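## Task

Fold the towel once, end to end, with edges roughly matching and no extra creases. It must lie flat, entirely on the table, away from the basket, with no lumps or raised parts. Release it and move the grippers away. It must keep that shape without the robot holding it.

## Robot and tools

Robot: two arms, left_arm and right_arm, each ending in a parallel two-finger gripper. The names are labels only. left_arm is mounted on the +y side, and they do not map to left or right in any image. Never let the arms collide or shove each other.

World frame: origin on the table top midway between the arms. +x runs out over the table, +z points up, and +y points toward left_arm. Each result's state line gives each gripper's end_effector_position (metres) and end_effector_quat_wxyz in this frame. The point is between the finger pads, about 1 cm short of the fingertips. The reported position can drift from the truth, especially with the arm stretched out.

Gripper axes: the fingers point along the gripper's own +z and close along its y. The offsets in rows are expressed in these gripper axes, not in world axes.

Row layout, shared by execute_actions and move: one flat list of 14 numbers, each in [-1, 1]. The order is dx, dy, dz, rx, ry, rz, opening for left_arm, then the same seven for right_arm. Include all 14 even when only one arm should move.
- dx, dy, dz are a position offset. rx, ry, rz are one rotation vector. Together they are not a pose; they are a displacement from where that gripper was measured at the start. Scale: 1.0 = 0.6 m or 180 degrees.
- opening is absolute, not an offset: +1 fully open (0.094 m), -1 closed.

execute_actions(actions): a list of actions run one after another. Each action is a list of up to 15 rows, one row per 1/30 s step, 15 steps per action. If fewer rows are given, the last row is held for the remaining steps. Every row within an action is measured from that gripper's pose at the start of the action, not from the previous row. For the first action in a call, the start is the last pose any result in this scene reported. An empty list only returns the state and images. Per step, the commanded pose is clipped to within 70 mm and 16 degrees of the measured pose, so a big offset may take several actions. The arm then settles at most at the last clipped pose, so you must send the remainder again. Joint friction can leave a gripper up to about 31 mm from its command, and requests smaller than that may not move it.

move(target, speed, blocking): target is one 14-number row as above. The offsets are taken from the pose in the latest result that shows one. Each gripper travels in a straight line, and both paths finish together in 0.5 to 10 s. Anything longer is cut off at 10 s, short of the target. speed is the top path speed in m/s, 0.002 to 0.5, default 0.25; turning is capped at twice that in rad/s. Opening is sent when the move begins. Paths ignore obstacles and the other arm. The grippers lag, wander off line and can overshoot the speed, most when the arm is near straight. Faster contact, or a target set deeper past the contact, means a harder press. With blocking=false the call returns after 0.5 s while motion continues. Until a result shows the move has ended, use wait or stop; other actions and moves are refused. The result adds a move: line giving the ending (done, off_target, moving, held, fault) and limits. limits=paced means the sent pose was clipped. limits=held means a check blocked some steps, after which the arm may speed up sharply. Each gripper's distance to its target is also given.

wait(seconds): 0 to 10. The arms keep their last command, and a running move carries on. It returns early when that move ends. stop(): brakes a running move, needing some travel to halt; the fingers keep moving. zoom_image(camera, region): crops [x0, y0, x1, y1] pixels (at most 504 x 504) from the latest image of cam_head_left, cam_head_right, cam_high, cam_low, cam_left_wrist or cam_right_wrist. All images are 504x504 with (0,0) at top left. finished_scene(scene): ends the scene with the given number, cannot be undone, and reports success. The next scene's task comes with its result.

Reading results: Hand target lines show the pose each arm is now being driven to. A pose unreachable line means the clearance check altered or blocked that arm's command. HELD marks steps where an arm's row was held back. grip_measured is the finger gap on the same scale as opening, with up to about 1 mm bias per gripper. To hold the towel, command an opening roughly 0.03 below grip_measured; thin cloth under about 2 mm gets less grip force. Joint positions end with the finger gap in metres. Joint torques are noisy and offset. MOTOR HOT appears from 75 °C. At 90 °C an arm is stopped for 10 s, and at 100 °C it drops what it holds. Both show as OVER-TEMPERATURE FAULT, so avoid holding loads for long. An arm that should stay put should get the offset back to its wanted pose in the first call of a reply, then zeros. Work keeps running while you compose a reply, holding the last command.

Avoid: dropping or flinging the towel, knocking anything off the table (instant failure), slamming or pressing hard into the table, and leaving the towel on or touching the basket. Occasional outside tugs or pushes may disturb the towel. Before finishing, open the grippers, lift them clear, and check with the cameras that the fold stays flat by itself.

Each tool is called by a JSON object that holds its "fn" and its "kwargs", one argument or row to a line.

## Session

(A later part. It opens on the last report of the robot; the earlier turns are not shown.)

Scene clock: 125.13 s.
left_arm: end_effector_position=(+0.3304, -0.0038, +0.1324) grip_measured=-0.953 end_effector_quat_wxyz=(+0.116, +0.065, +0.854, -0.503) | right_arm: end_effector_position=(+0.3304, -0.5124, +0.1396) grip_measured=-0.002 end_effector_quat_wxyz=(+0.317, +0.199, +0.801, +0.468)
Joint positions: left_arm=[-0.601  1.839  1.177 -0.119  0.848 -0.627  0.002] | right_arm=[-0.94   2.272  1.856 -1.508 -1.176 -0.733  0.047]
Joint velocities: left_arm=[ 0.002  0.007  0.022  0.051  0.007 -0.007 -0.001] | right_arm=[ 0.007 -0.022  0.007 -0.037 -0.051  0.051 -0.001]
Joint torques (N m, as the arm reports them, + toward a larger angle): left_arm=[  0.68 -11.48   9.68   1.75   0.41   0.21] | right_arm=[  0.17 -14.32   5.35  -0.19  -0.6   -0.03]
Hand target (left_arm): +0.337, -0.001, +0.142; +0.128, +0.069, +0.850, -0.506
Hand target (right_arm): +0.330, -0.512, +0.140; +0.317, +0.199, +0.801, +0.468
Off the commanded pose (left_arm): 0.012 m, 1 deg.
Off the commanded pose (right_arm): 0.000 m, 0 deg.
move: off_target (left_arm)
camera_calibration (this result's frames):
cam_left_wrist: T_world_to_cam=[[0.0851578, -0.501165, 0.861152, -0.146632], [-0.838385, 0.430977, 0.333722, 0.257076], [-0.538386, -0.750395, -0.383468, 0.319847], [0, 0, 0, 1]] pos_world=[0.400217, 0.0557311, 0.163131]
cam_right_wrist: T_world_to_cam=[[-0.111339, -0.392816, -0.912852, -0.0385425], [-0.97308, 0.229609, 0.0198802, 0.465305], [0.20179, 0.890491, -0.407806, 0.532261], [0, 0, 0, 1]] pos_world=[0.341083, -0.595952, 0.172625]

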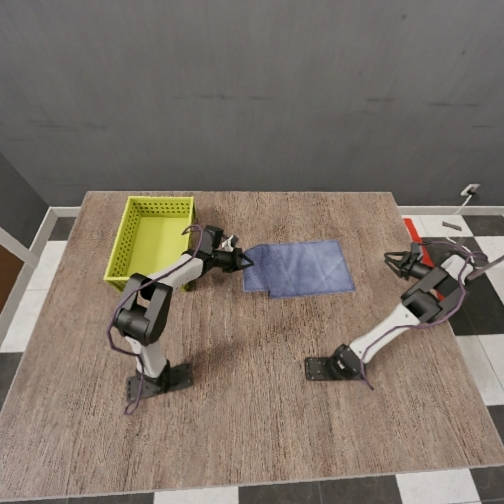

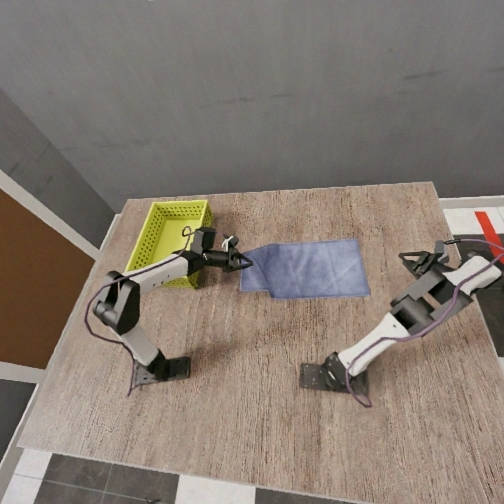

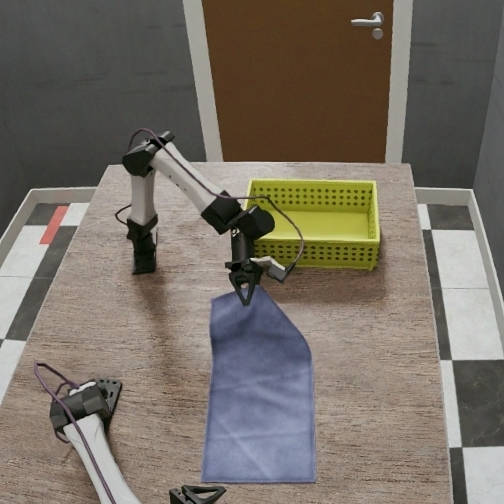

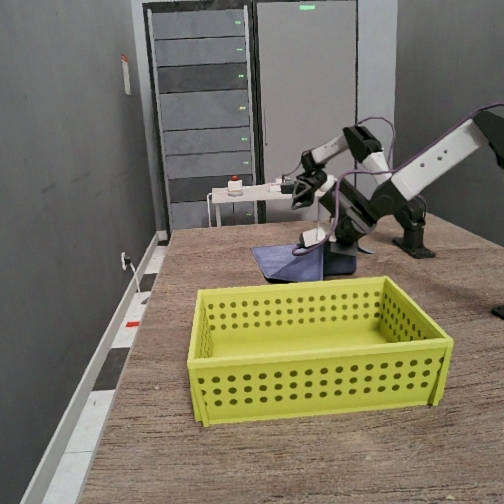

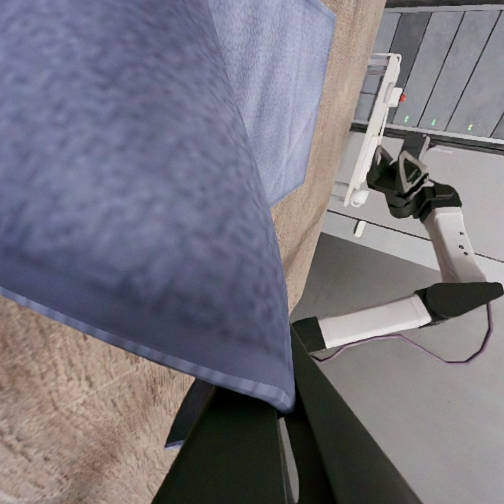

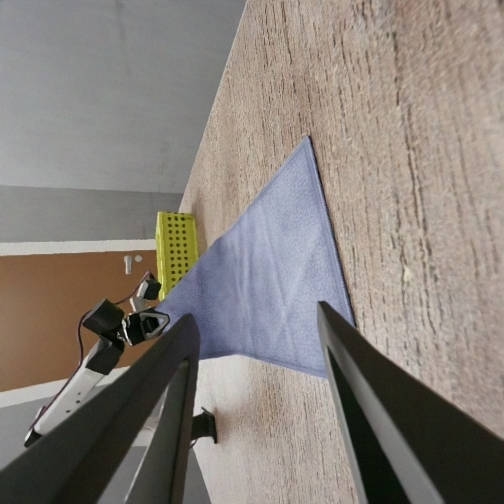

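{"fn": "move", "kwargs": {
  "target": [0.047,0.157,0.03,0,0,0,-1,0,0,0,0,0,0,0],
  "speed": 0.06
}}

{"fn": "move", "kwargs": {
  "target": [0,0,0,0,0,0,0,0,0,0,0,0,0,0]
}}

{"fn": "move", "kwargs": {
  "target": [0.1,-0.1,-0.1,0,0,0,0,0,0,0,0,0,0,0],
  "speed": 0.1
}}

{"fn": "move", "kwargs": {
  "target": [0.15,-0.25,-0.12,0,0,0,0,0,0,0,0,0,0,0],
  "speed": 0.2
}}

{"fn": "zoom_image", "kwargs": {
  "camera": "cam_head_left",
  "region": [210, 210, 410, 320]
}}

Scene clock: 132.10 s.
left_arm: end_effector_position=(+0.3304, +0.0202, +0.0495) grip_measured=-0.953 end_effector_quat_wxyz=(+0.126, +0.073, +0.850, -0.507) | right_arm: end_effector_position=(+0.3304, -0.5124, +0.1396) grip_measured=-0.002 end_effector_quat_wxyz=(+0.317, +0.199, +0.801, +0.468)
Joint positions: left_arm=[-0.539  1.992  0.996  0.183  0.893 -0.553  0.002] | right_arm=[-0.94   2.272  1.856 -1.508 -1.176 -0.733  0.047]
Joint velocities: left_arm=[ 0.002 -0.002 -0.017  0.051  0.037 -0.022 -0.001] | right_arm=[ 0.012 -0.002 -0.007  0.022 -0.066 -0.022  0.001]
Joint torques (N m, as the arm reports them, + toward a larger angle): left_arm=[ 0.57 -9.75  4.83  1.91  0.42  0.2 ] | right_arm=[  0.18 -14.29   5.37  -0.19  -0.58  -0.05]
Hand target (left_arm): +0.326, +0.027, +0.037; +0.117, +0.065, +0.854, -0.504
Hand target (right_arm): +0.330, -0.512, +0.140; +0.317, +0.199, +0.801, +0.468
Off the commanded pose (left_arm): 0.014 m, 1 deg.
Off the commanded pose (right_arm): 0.000 m, 0 deg.
move: off_target (left_arm)
camera_calibration (this result's frames):
cam_left_wrist: T_world_to_cam=[[0.0626579, -0.494226, 0.867072, -0.056173], [-0.844044, 0.437383, 0.3103, 0.277322], [-0.532601, -0.75129, -0.389743, 0.304457], [0, 0, 0, 1]] pos_world=[0.399745, 0.079677, 0.081313]
cam_right_wrist: T_world_to_cam=[[-0.111339, -0.392816, -0.912852, -0.0385425], [-0.97308, 0.229609, 0.0198802, 0.465305], [0.20179, 0.890491, -0.407806, 0.532261], [0, 0, 0, 1]] pos_world=[0.341083, -0.595952, 0.172625]

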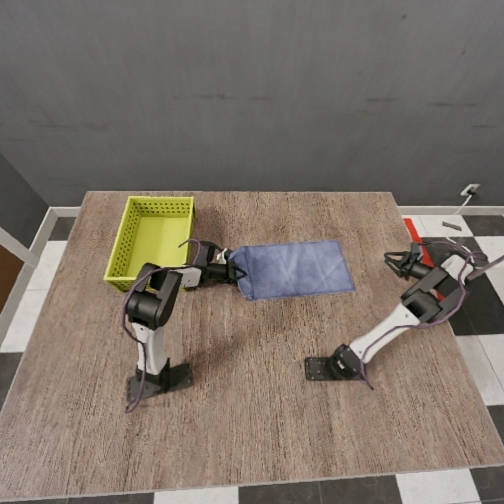

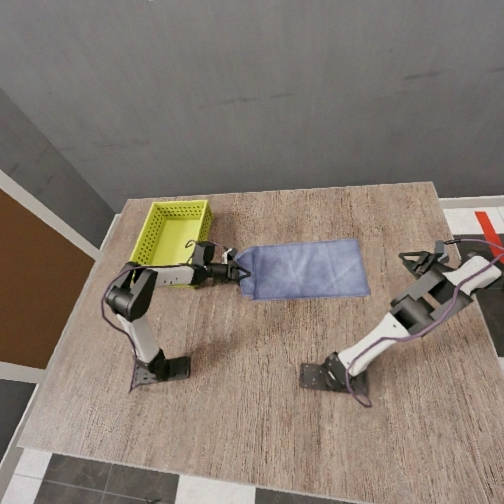

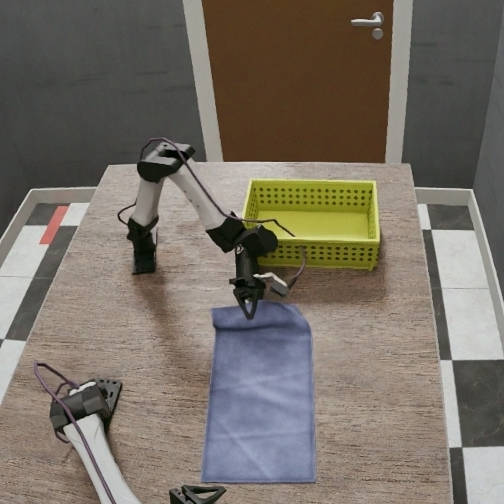

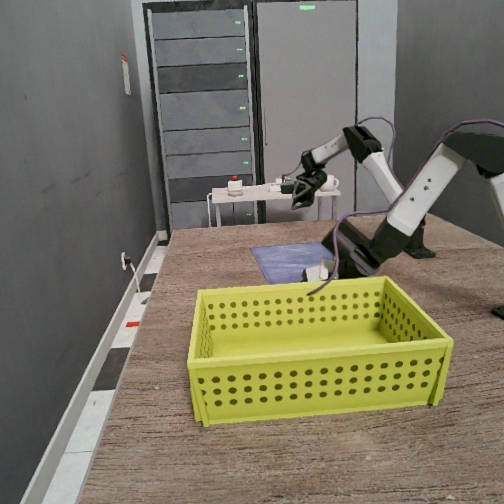

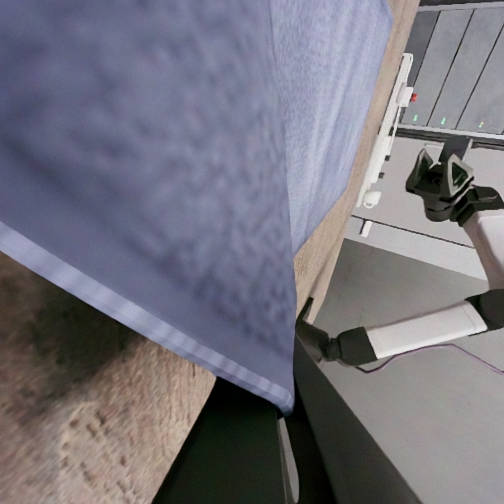

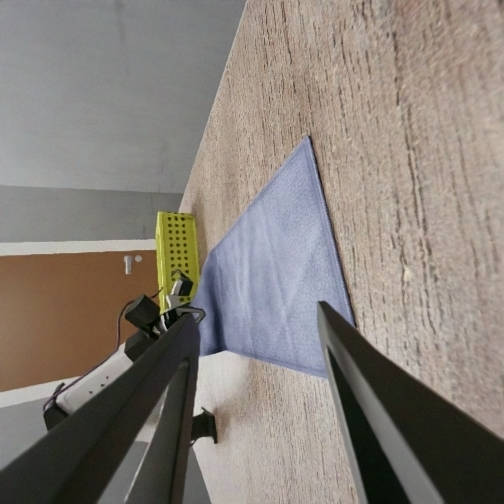

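Scene clock: 132.60 s.
left_arm: end_effector_position=(+0.3304, +0.0202, +0.0495) grip_measured=-0.002 end_effector_quat_wxyz=(+0.126, +0.073, +0.850, -0.507) | right_arm: end_effector_position=(+0.3304, -0.5124, +0.1396) grip_measured=-0.002 end_effector_quat_wxyz=(+0.317, +0.199, +0.801, +0.468)
Joint positions: left_arm=[-0.539  1.992  0.996  0.183  0.893 -0.553  0.047] | right_arm=[-0.94   2.272  1.856 -1.508 -1.176 -0.733  0.047]
Joint velocities: left_arm=[ 0.007  0.012 -0.012  0.037  0.022  0.007 -0.   ] | right_arm=[ 0.002 -0.002 -0.012 -0.007 -0.037  0.051 -0.   ]
Joint torques (N m, as the arm reports them, + toward a larger angle): left_arm=[ -0.34 -11.14   6.76   1.84   0.37   0.1 ] | right_arm=[  0.25 -14.3    5.32  -0.21  -0.59  -0.05]
Hand target (left_arm): +0.330, +0.020, +0.049; +0.126, +0.073, +0.850, -0.507
Hand target (right_arm): +0.330, -0.512, +0.140; +0.317, +0.199, +0.801, +0.468
Off the commanded pose (left_arm): 0.000 m, 0 deg.
Off the commanded pose (right_arm): 0.000 m, 0 deg.
move: done
camera_calibration (this result's frames):
cam_left_wrist: T_world_to_cam=[[0.0623468, -0.494114, 0.867159, -0.0561295], [-0.844155, 0.437424, 0.30994, 0.277408], [-0.532461, -0.75134, -0.389836, 0.304447], [0, 0, 0, 1]] pos_world=[0.399781, 0.079664, 0.0813778]
cam_right_wrist: T_world_to_cam=[[-0.111339, -0.392816, -0.912852, -0.0385425], [-0.97308, 0.229609, 0.0198802, 0.465305], [0.20179, 0.890491, -0.407806, 0.532261], [0, 0, 0, 1]] pos_world=[0.341083, -0.595952, 0.172625]

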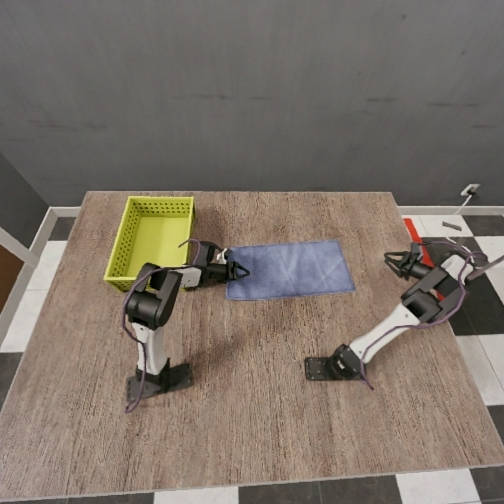

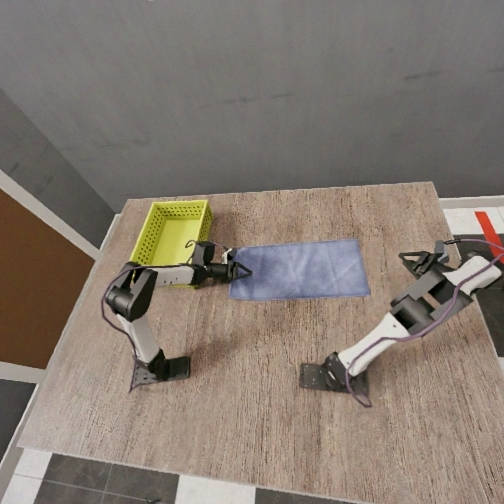

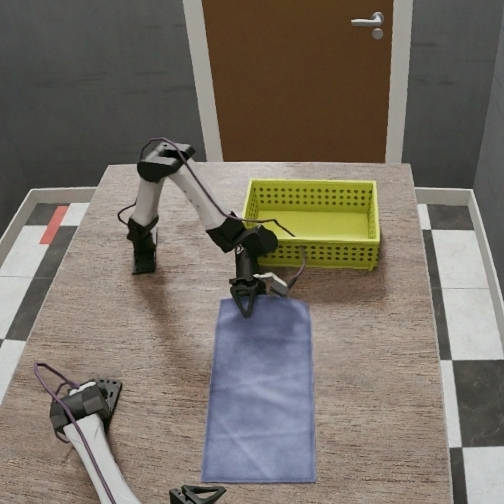

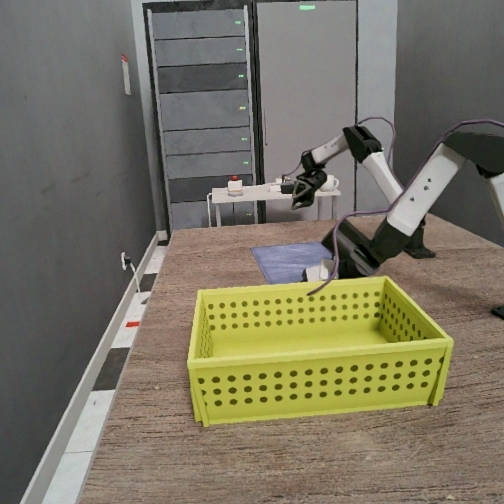

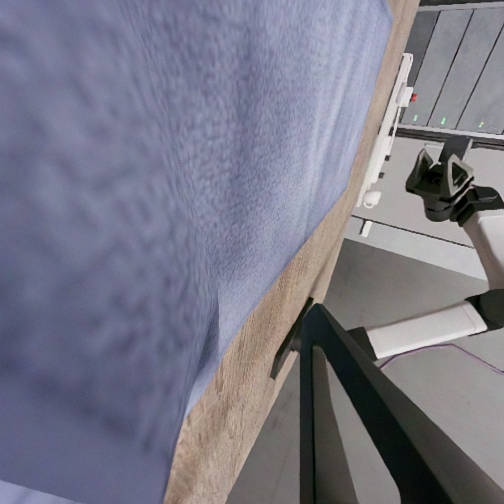

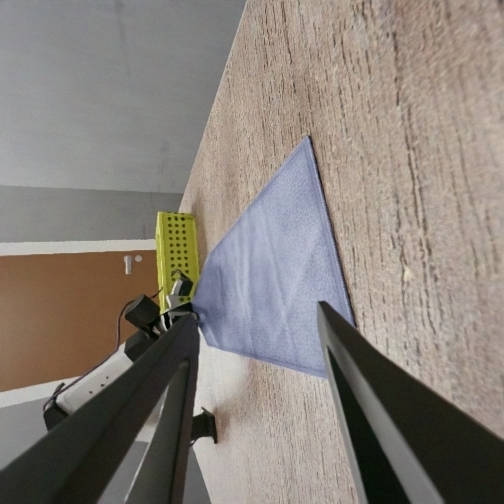

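Scene clock: 134.13 s.
left_arm: end_effector_position=(+0.2614, +0.0418, +0.1229) grip_measured=-0.002 end_effector_quat_wxyz=(+0.144, +0.080, +0.843, -0.512) | right_arm: end_effector_position=(+0.3304, -0.5124, +0.1396) grip_measured=-0.002 end_effector_quat_wxyz=(+0.317, +0.199, +0.801, +0.468)
Joint positions: left_arm=[-0.551  1.555  0.778  0.022  0.884 -0.573  0.047] | right_arm=[-0.94   2.272  1.856 -1.508 -1.176 -0.733  0.047]
Joint velocities: left_arm=[ 0.002 -0.017 -0.017  0.022 -0.007 -0.051 -0.   ] | right_arm=[-0.002  0.002 -0.007 -0.037  0.037 -0.007 -0.   ]
Joint torques (N m, as the arm reports them, + toward a larger angle): left_arm=[-1.42 -8.27  5.44  1.79  0.24  0.  ] | right_arm=[  0.18 -14.29   5.37  -0.21  -0.6   -0.06]
Hand target (left_arm): +0.250, +0.042, +0.113; +0.126, +0.073, +0.850, -0.506
Hand target (right_arm): +0.330, -0.512, +0.140; +0.317, +0.199, +0.801, +0.468
Off the commanded pose (left_arm): 0.018 m, 2 deg.
Off the commanded pose (right_arm): 0.000 m, 0 deg.
move: off_target (left_arm)
camera_calibration (this result's frames):
cam_left_wrist: T_world_to_cam=[[0.0299691, -0.47949, 0.877036, -0.0981839], [-0.857029, 0.439223, 0.269416, 0.195185], [-0.514396, -0.759719, -0.397773, 0.30913], [0, 0, 0, 1]] pos_world=[0.329237, 0.102044, 0.156488]
cam_right_wrist: T_world_to_cam=[[-0.111339, -0.392816, -0.912852, -0.0385425], [-0.97308, 0.229609, 0.0198802, 0.465305], [0.20179, 0.890491, -0.407806, 0.532261], [0, 0, 0, 1]] pos_world=[0.341083, -0.595952, 0.172625]

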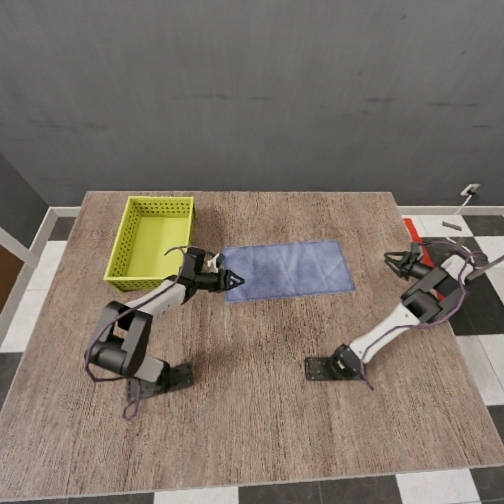

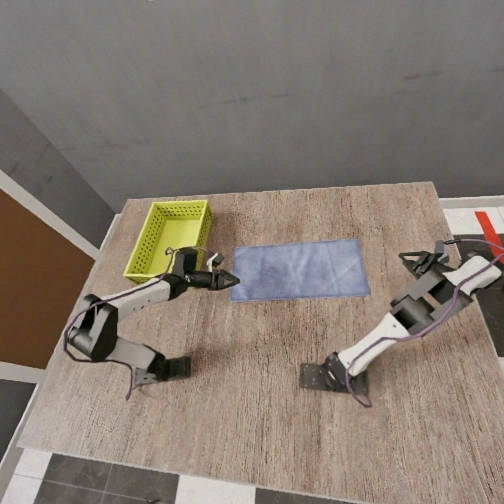

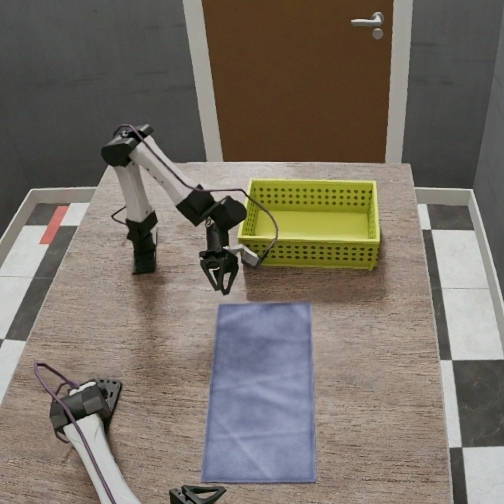

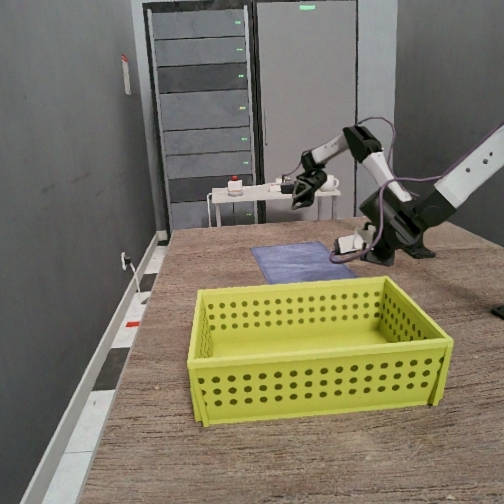

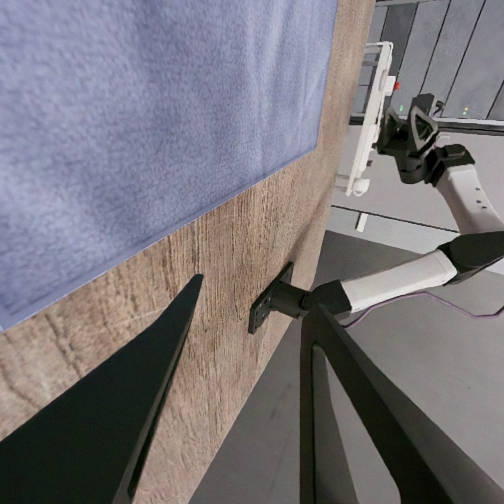

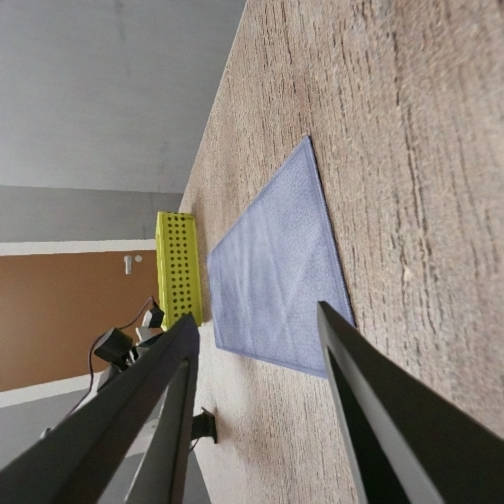

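Scene clock: 135.77 s.
left_arm: end_effector_position=(+0.1250, +0.0325, +0.2485) grip_measured=-0.002 end_effector_quat_wxyz=(+0.143, +0.079, +0.844, -0.511) | right_arm: end_effector_position=(+0.3304, -0.5124, +0.1396) grip_measured=-0.002 end_effector_quat_wxyz=(+0.317, +0.199, +0.801, +0.468)
Joint positions: left_arm=[-0.888  0.921  0.839 -0.483  0.614 -0.854  0.047] | right_arm=[-0.94   2.272  1.856 -1.508 -1.176 -0.733  0.047]
Joint velocities: left_arm=[ 0.007 -0.002  0.007 -0.022  0.037 -0.007  0.   ] | right_arm=[ 0.017 -0.017  0.002 -0.037 -0.037 -0.051 -0.001]
Joint torques (N m, as the arm reports them, + toward a larger angle): left_arm=[-1.48 -2.56 10.18  2.08  0.11 -0.02] | right_arm=[  0.18 -14.28   5.46  -0.2   -0.59  -0.06]
Hand target (left_arm): +0.122, +0.031, +0.254; +0.142, +0.080, +0.844, -0.512
Hand target (right_arm): +0.330, -0.512, +0.140; +0.317, +0.199, +0.801, +0.468
Off the commanded pose (left_arm): 0.004 m, 0 deg.
Off the commanded pose (right_arm): 0.000 m, 0 deg.
move: done
camera_calibration (this result's frames):
cam_left_wrist: T_world_to_cam=[[0.0335618, -0.482183, 0.875428, -0.208617], [-0.85681, 0.437068, 0.273584, 0.0475917], [-0.514539, -0.759257, -0.39847, 0.282066], [0, 0, 0, 1]] pos_world=[0.192913, 0.0927684, 0.282003]
cam_right_wrist: T_world_to_cam=[[-0.111339, -0.392816, -0.912852, -0.0385425], [-0.97308, 0.229609, 0.0198802, 0.465305], [0.20179, 0.890491, -0.407806, 0.532261], [0, 0, 0, 1]] pos_world=[0.341083, -0.595952, 0.172625]

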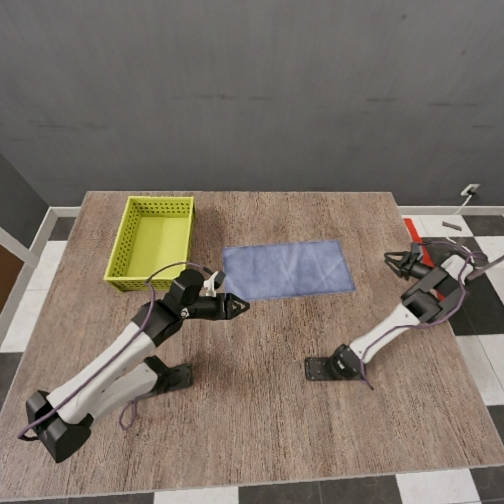

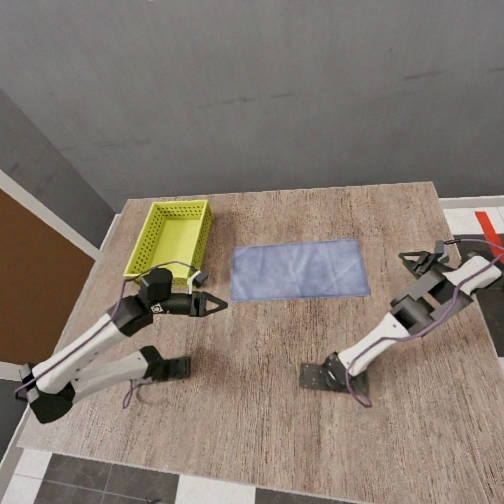

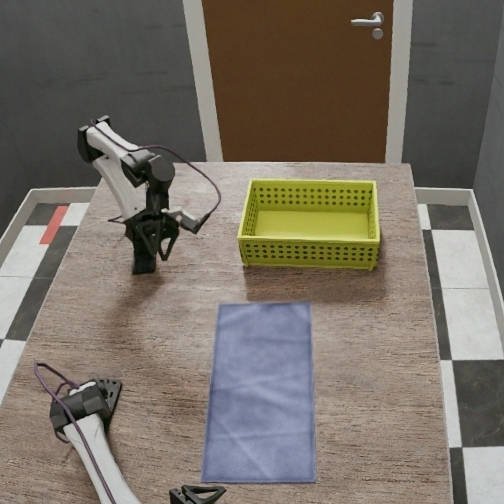

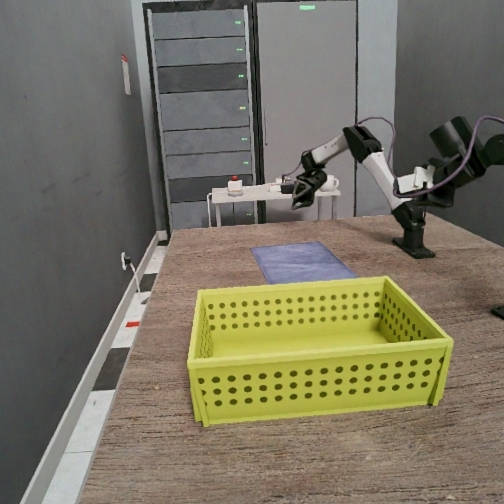

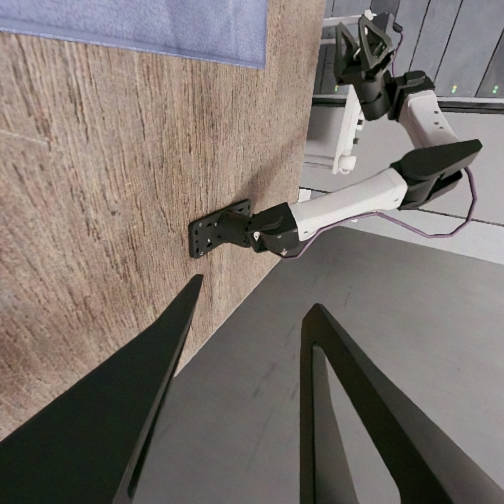

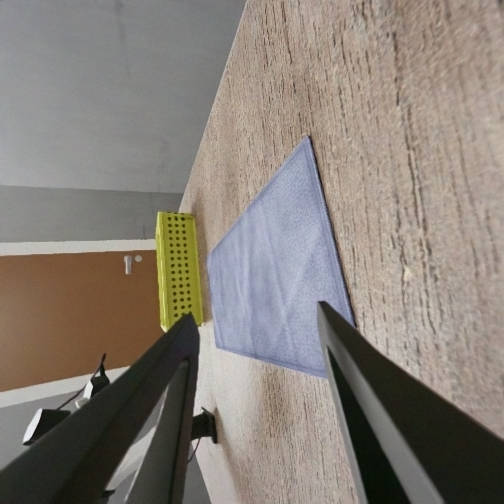

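Region (210, 210, 410, 320) of cam_head_left's 504x504 image, scaled by 2.520, with more detail than that image has; it fills the top 277 rows of this view, and the rest is white.

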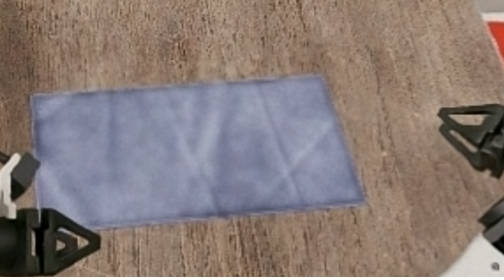

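{"fn": "move", "kwargs": {
  "target": [0,0,0,0,0,0,0,0.028,-0.127,0.13,-0.086,0.234,-0.097,-0.15],
  "speed": 0.15
}}

Scene clock: 143.63 s.
left_arm: end_effector_position=(+0.1251, +0.0327, +0.2481) grip_measured=-0.002 end_effector_quat_wxyz=(+0.143, +0.078, +0.845, -0.510) | right_arm: end_effector_position=(+0.3668, -0.4919, +0.0388) grip_measured=-0.148 end_effector_quat_wxyz=(+0.241, -0.019, +0.883, +0.403)
Joint positions: left_arm=[-0.888  0.921  0.839 -0.485  0.613 -0.855  0.047] | right_arm=[-0.782  2.595  2.163 -1.559 -0.912 -1.075  0.04 ]
Joint velocities: left_arm=[-0.027  0.002 -0.007  0.022 -0.007 -0.007  0.   ] | right_arm=[ 0.002  0.002 -0.022  0.007  0.037 -0.066 -0.   ]
Joint torques (N m, as the arm reports them, + toward a larger angle): left_arm=[-0.41 -2.21  8.72  2.24  0.22  0.11] | right_arm=[  1.17 -15.22   6.93  -0.51  -0.52  -0.12]
Hand target (left_arm): +0.125, +0.032, +0.248; +0.143, +0.079, +0.844, -0.511
Hand target (right_arm): +0.370, -0.489, +0.039; +0.239, -0.031, +0.884, +0.400
Off the commanded pose (left_arm): 0.000 m, 0 deg.
Off the commanded pose (right_arm): 0.004 m, 29 deg; orientation clipped at the last step of the last action.
joint sent to its limit (right arm) — the command would take joint 4 (wrist pitch) past its lower limit, so that joint was sent only as far as its limit.
move: off_target (right_arm); limits=paced
camera_calibration (this result's frames):
cam_left_wrist: T_world_to_cam=[[0.0355016, -0.483425, 0.874666, -0.208226], [-0.857155, 0.435271, 0.275364, 0.0473504], [-0.513834, -0.7595, -0.398917, 0.282154], [0, 0, 0, 1]] pos_world=[0.192959, 0.0930243, 0.281646]
cam_right_wrist: T_world_to_cam=[[0.111567, -0.641738, -0.758765, -0.328658], [-0.983395, -0.181268, 0.00871392, 0.300123], [-0.143132, 0.745194, -0.651306, 0.530096], [0, 0, 0, 1]] pos_world=[0.407681, -0.551534, 0.093265]

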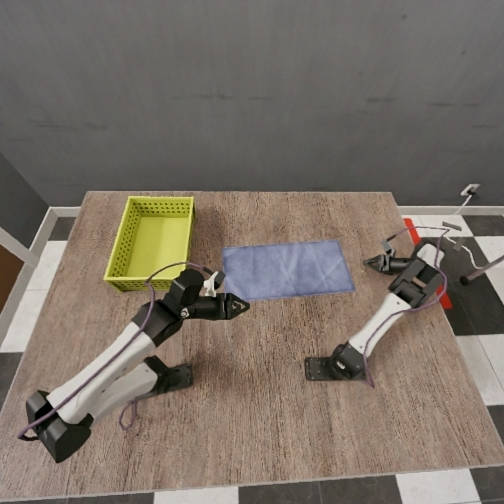

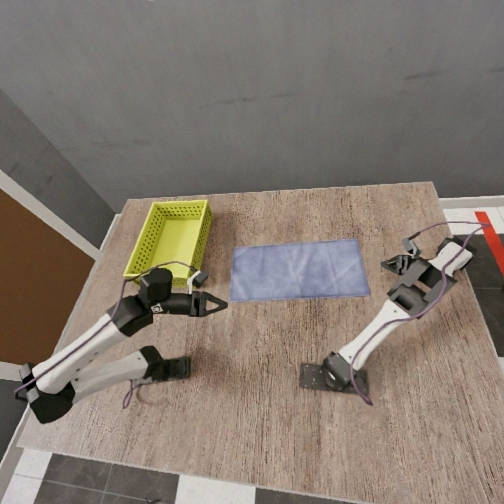

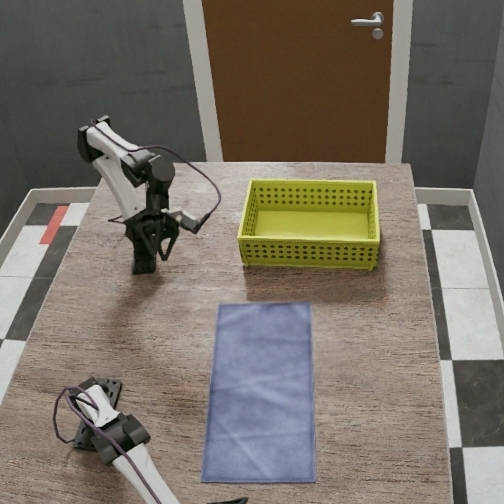

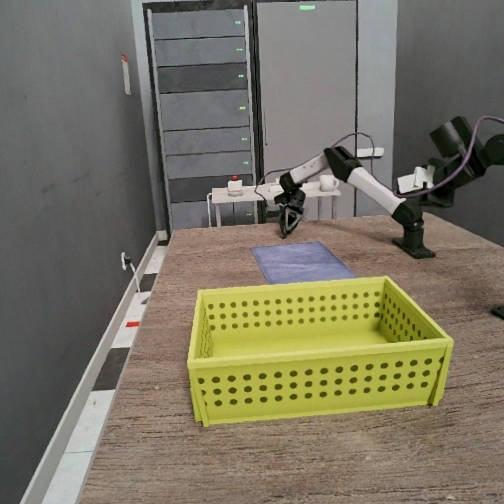

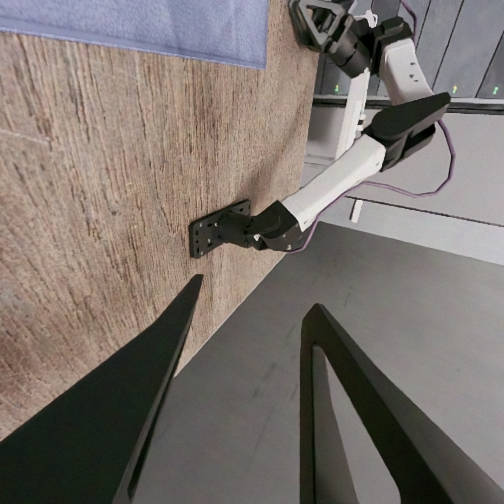

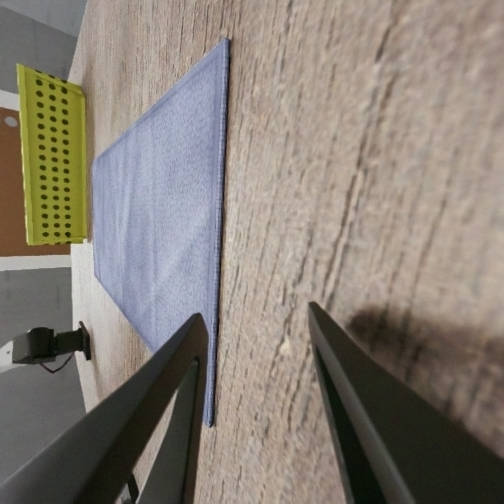

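{"fn": "move", "kwargs": {
  "target": [0,0,0,0,0,0,0,-0.035,-0.025,0.03,0,0,0,-0.15],
  "speed": 0.06
}}

{"fn": "move", "kwargs": {
  "target": [0,0,0,0,0,0,0,0.02,0.085,0.09,0,0,0,-0.15],
  "speed": 0.06
}}

Scene clock: 147.10 s.
left_arm: end_effector_position=(+0.1251, +0.0327, +0.2481) grip_measured=-0.002 end_effector_quat_wxyz=(+0.143, +0.078, +0.845, -0.510) | right_arm: end_effector_position=(+0.3922, -0.4941, +0.0331) grip_measured=-0.148 end_effector_quat_wxyz=(+0.247, -0.018, +0.882, +0.401)
Joint positions: left_arm=[-0.888  0.921  0.839 -0.485  0.613 -0.855  0.047] | right_arm=[-0.748  2.684  2.314 -1.567 -0.933 -1.016  0.04 ]
Joint velocities: left_arm=[-0.002 -0.012  0.012 -0.066  0.051  0.007  0.001] | right_arm=[-0.022 -0.012  0.017 -0.051  0.007 -0.007  0.001]
Joint torques (N m, as the arm reports them, + toward a larger angle): left_arm=[-0.4  -2.22  8.73  2.23  0.21  0.1 ] | right_arm=[  0.97 -14.74   6.91  -0.28  -0.52   0.03]
Hand target (left_arm): +0.125, +0.033, +0.248; +0.143, +0.078, +0.845, -0.510
Hand target (right_arm): +0.396, -0.492, +0.027; +0.242, -0.019, +0.883, +0.403
Off the commanded pose (left_arm): 0.000 m, 0 deg.
Off the commanded pose (right_arm): 0.007 m, 1 deg.
move: done
camera_calibration (this result's frames):
cam_left_wrist: T_world_to_cam=[[0.0355016, -0.483425, 0.874666, -0.208226], [-0.857155, 0.435271, 0.275364, 0.0473504], [-0.513834, -0.7595, -0.398917, 0.282154], [0, 0, 0, 1]] pos_world=[0.192959, 0.0930243, 0.281646]
cam_right_wrist: T_world_to_cam=[[0.113988, -0.643549, -0.75687, -0.339189], [-0.984753, -0.173958, -0.000395913, 0.329282], [-0.131408, 0.745375, -0.653566, 0.527207], [0, 0, 0, 1]] pos_world=[0.432204, -0.55397, 0.0879729]

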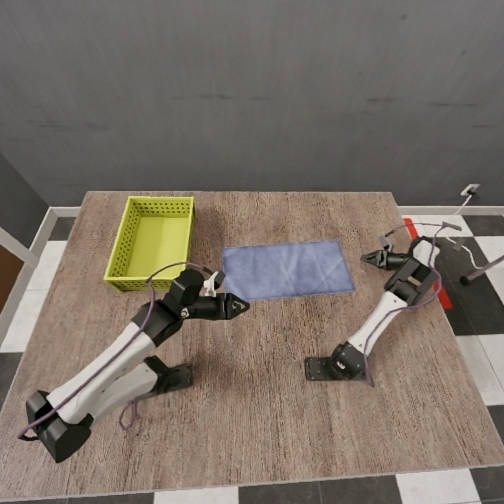

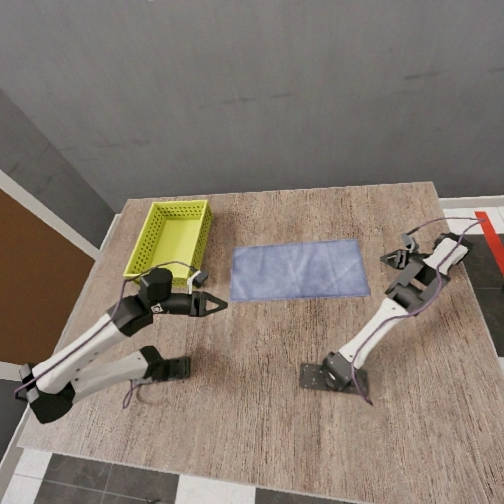

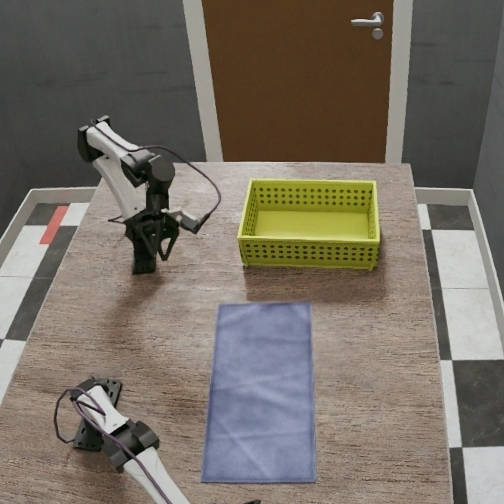

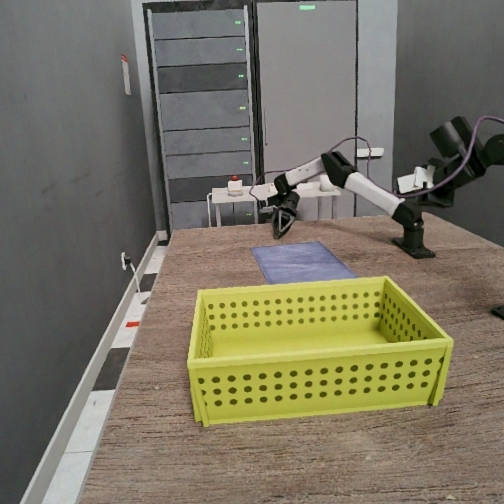

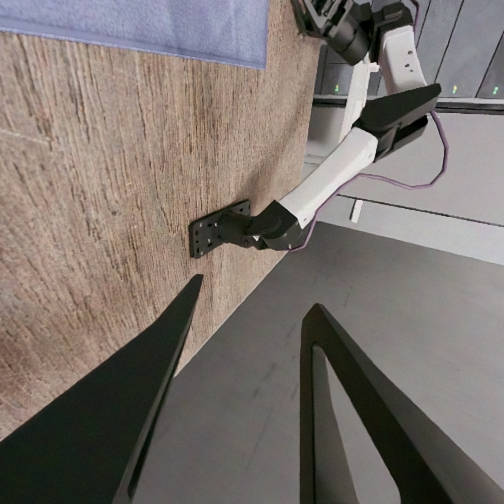

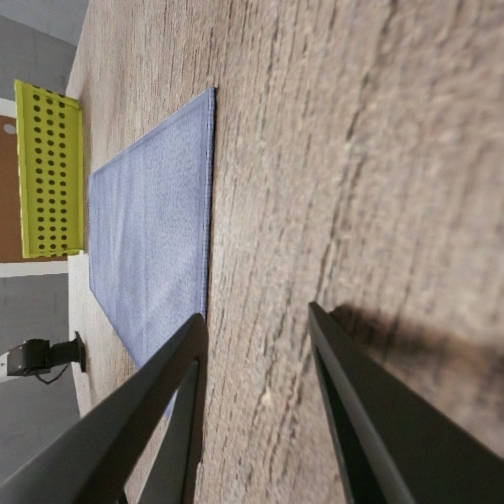

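Scene clock: 148.70 s.
left_arm: end_effector_position=(+0.1251, +0.0327, +0.2481) grip_measured=-0.002 end_effector_quat_wxyz=(+0.143, +0.078, +0.845, -0.510) | right_arm: end_effector_position=(+0.3912, -0.4221, +0.0326) grip_measured=-0.148 end_effector_quat_wxyz=(+0.243, -0.012, +0.879, +0.410)
Joint positions: left_arm=[-0.888  0.921  0.839 -0.485  0.613 -0.855  0.047] | right_arm=[-0.634  2.405  1.789 -1.188 -0.975 -0.828  0.04 ]
Joint velocities: left_arm=[-0.002  0.002 -0.007 -0.037 -0.007  0.007  0.001] | right_arm=[ 0.007 -0.012 -0.002 -0.037  0.007  0.037 -0.   ]
Joint torques (N m, as the arm reports them, + toward a larger angle): left_arm=[-0.41 -2.2   8.73  2.22  0.2   0.1 ] | right_arm=[  0.92 -17.15   3.65   0.2   -0.52   0.02]
Hand target (left_arm): +0.125, +0.033, +0.248; +0.143, +0.078, +0.845, -0.510
Hand target (right_arm): +0.393, -0.419, +0.034; +0.247, -0.019, +0.881, +0.403
Off the commanded pose (left_arm): 0.000 m, 0 deg.
Off the commanded pose (right_arm): 0.004 m, 1 deg.
move: done
camera_calibration (this result's frames):
cam_left_wrist: T_world_to_cam=[[0.0355016, -0.483425, 0.874666, -0.208226], [-0.857155, 0.435271, 0.275364, 0.0473504], [-0.513834, -0.7595, -0.398917, 0.282154], [0, 0, 0, 1]] pos_world=[0.192959, 0.0930243, 0.281646]
cam_right_wrist: T_world_to_cam=[[0.104407, -0.628762, -0.770556, -0.282661], [-0.985106, -0.171817, 0.00672298, 0.341621], [-0.136622, 0.758378, -0.637336, 0.480051], [0, 0, 0, 1]] pos_world=[0.43163, -0.48309, 0.0858514]

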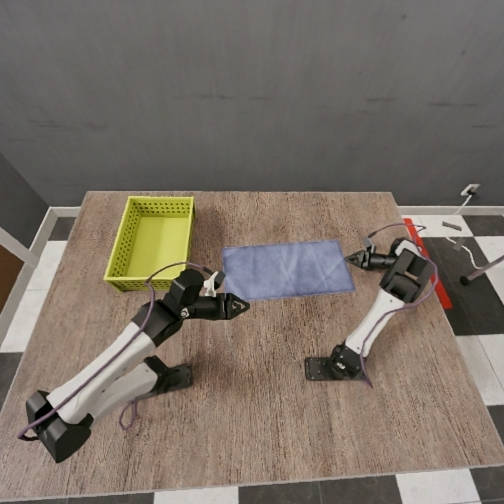

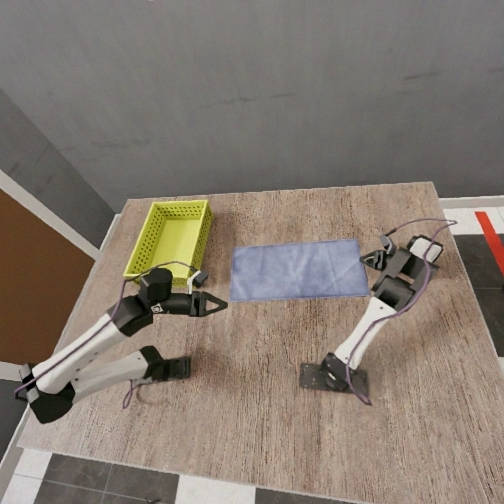

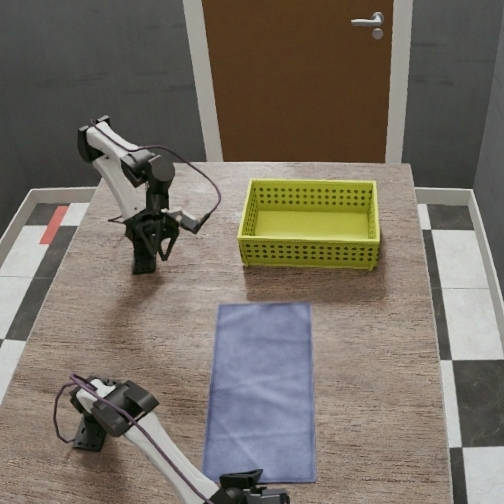

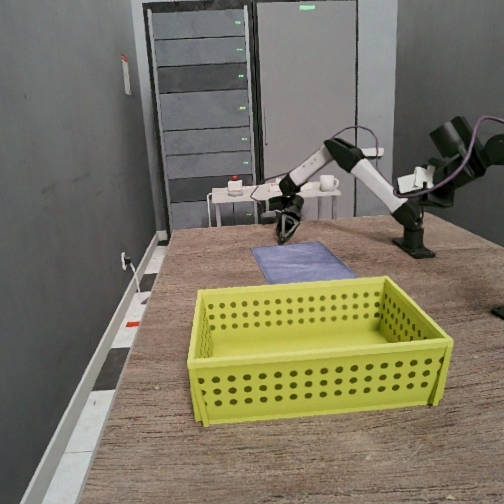

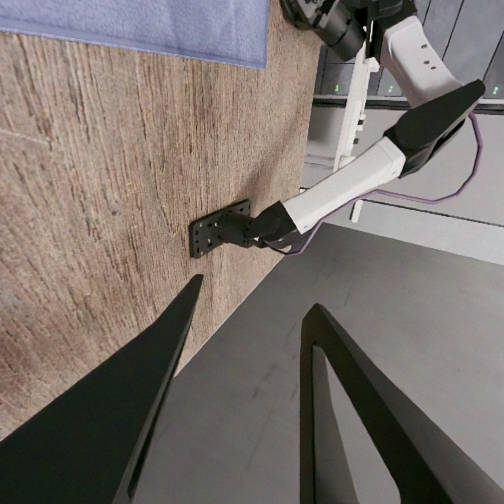

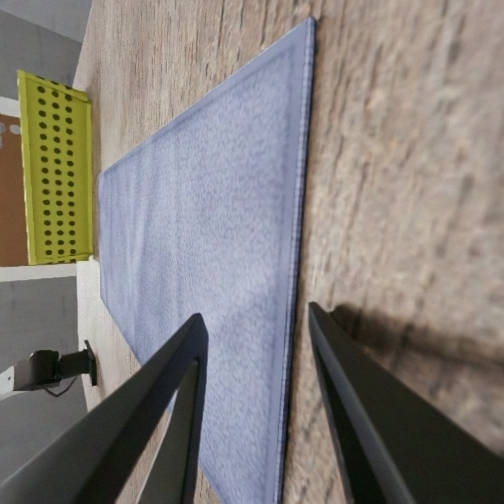

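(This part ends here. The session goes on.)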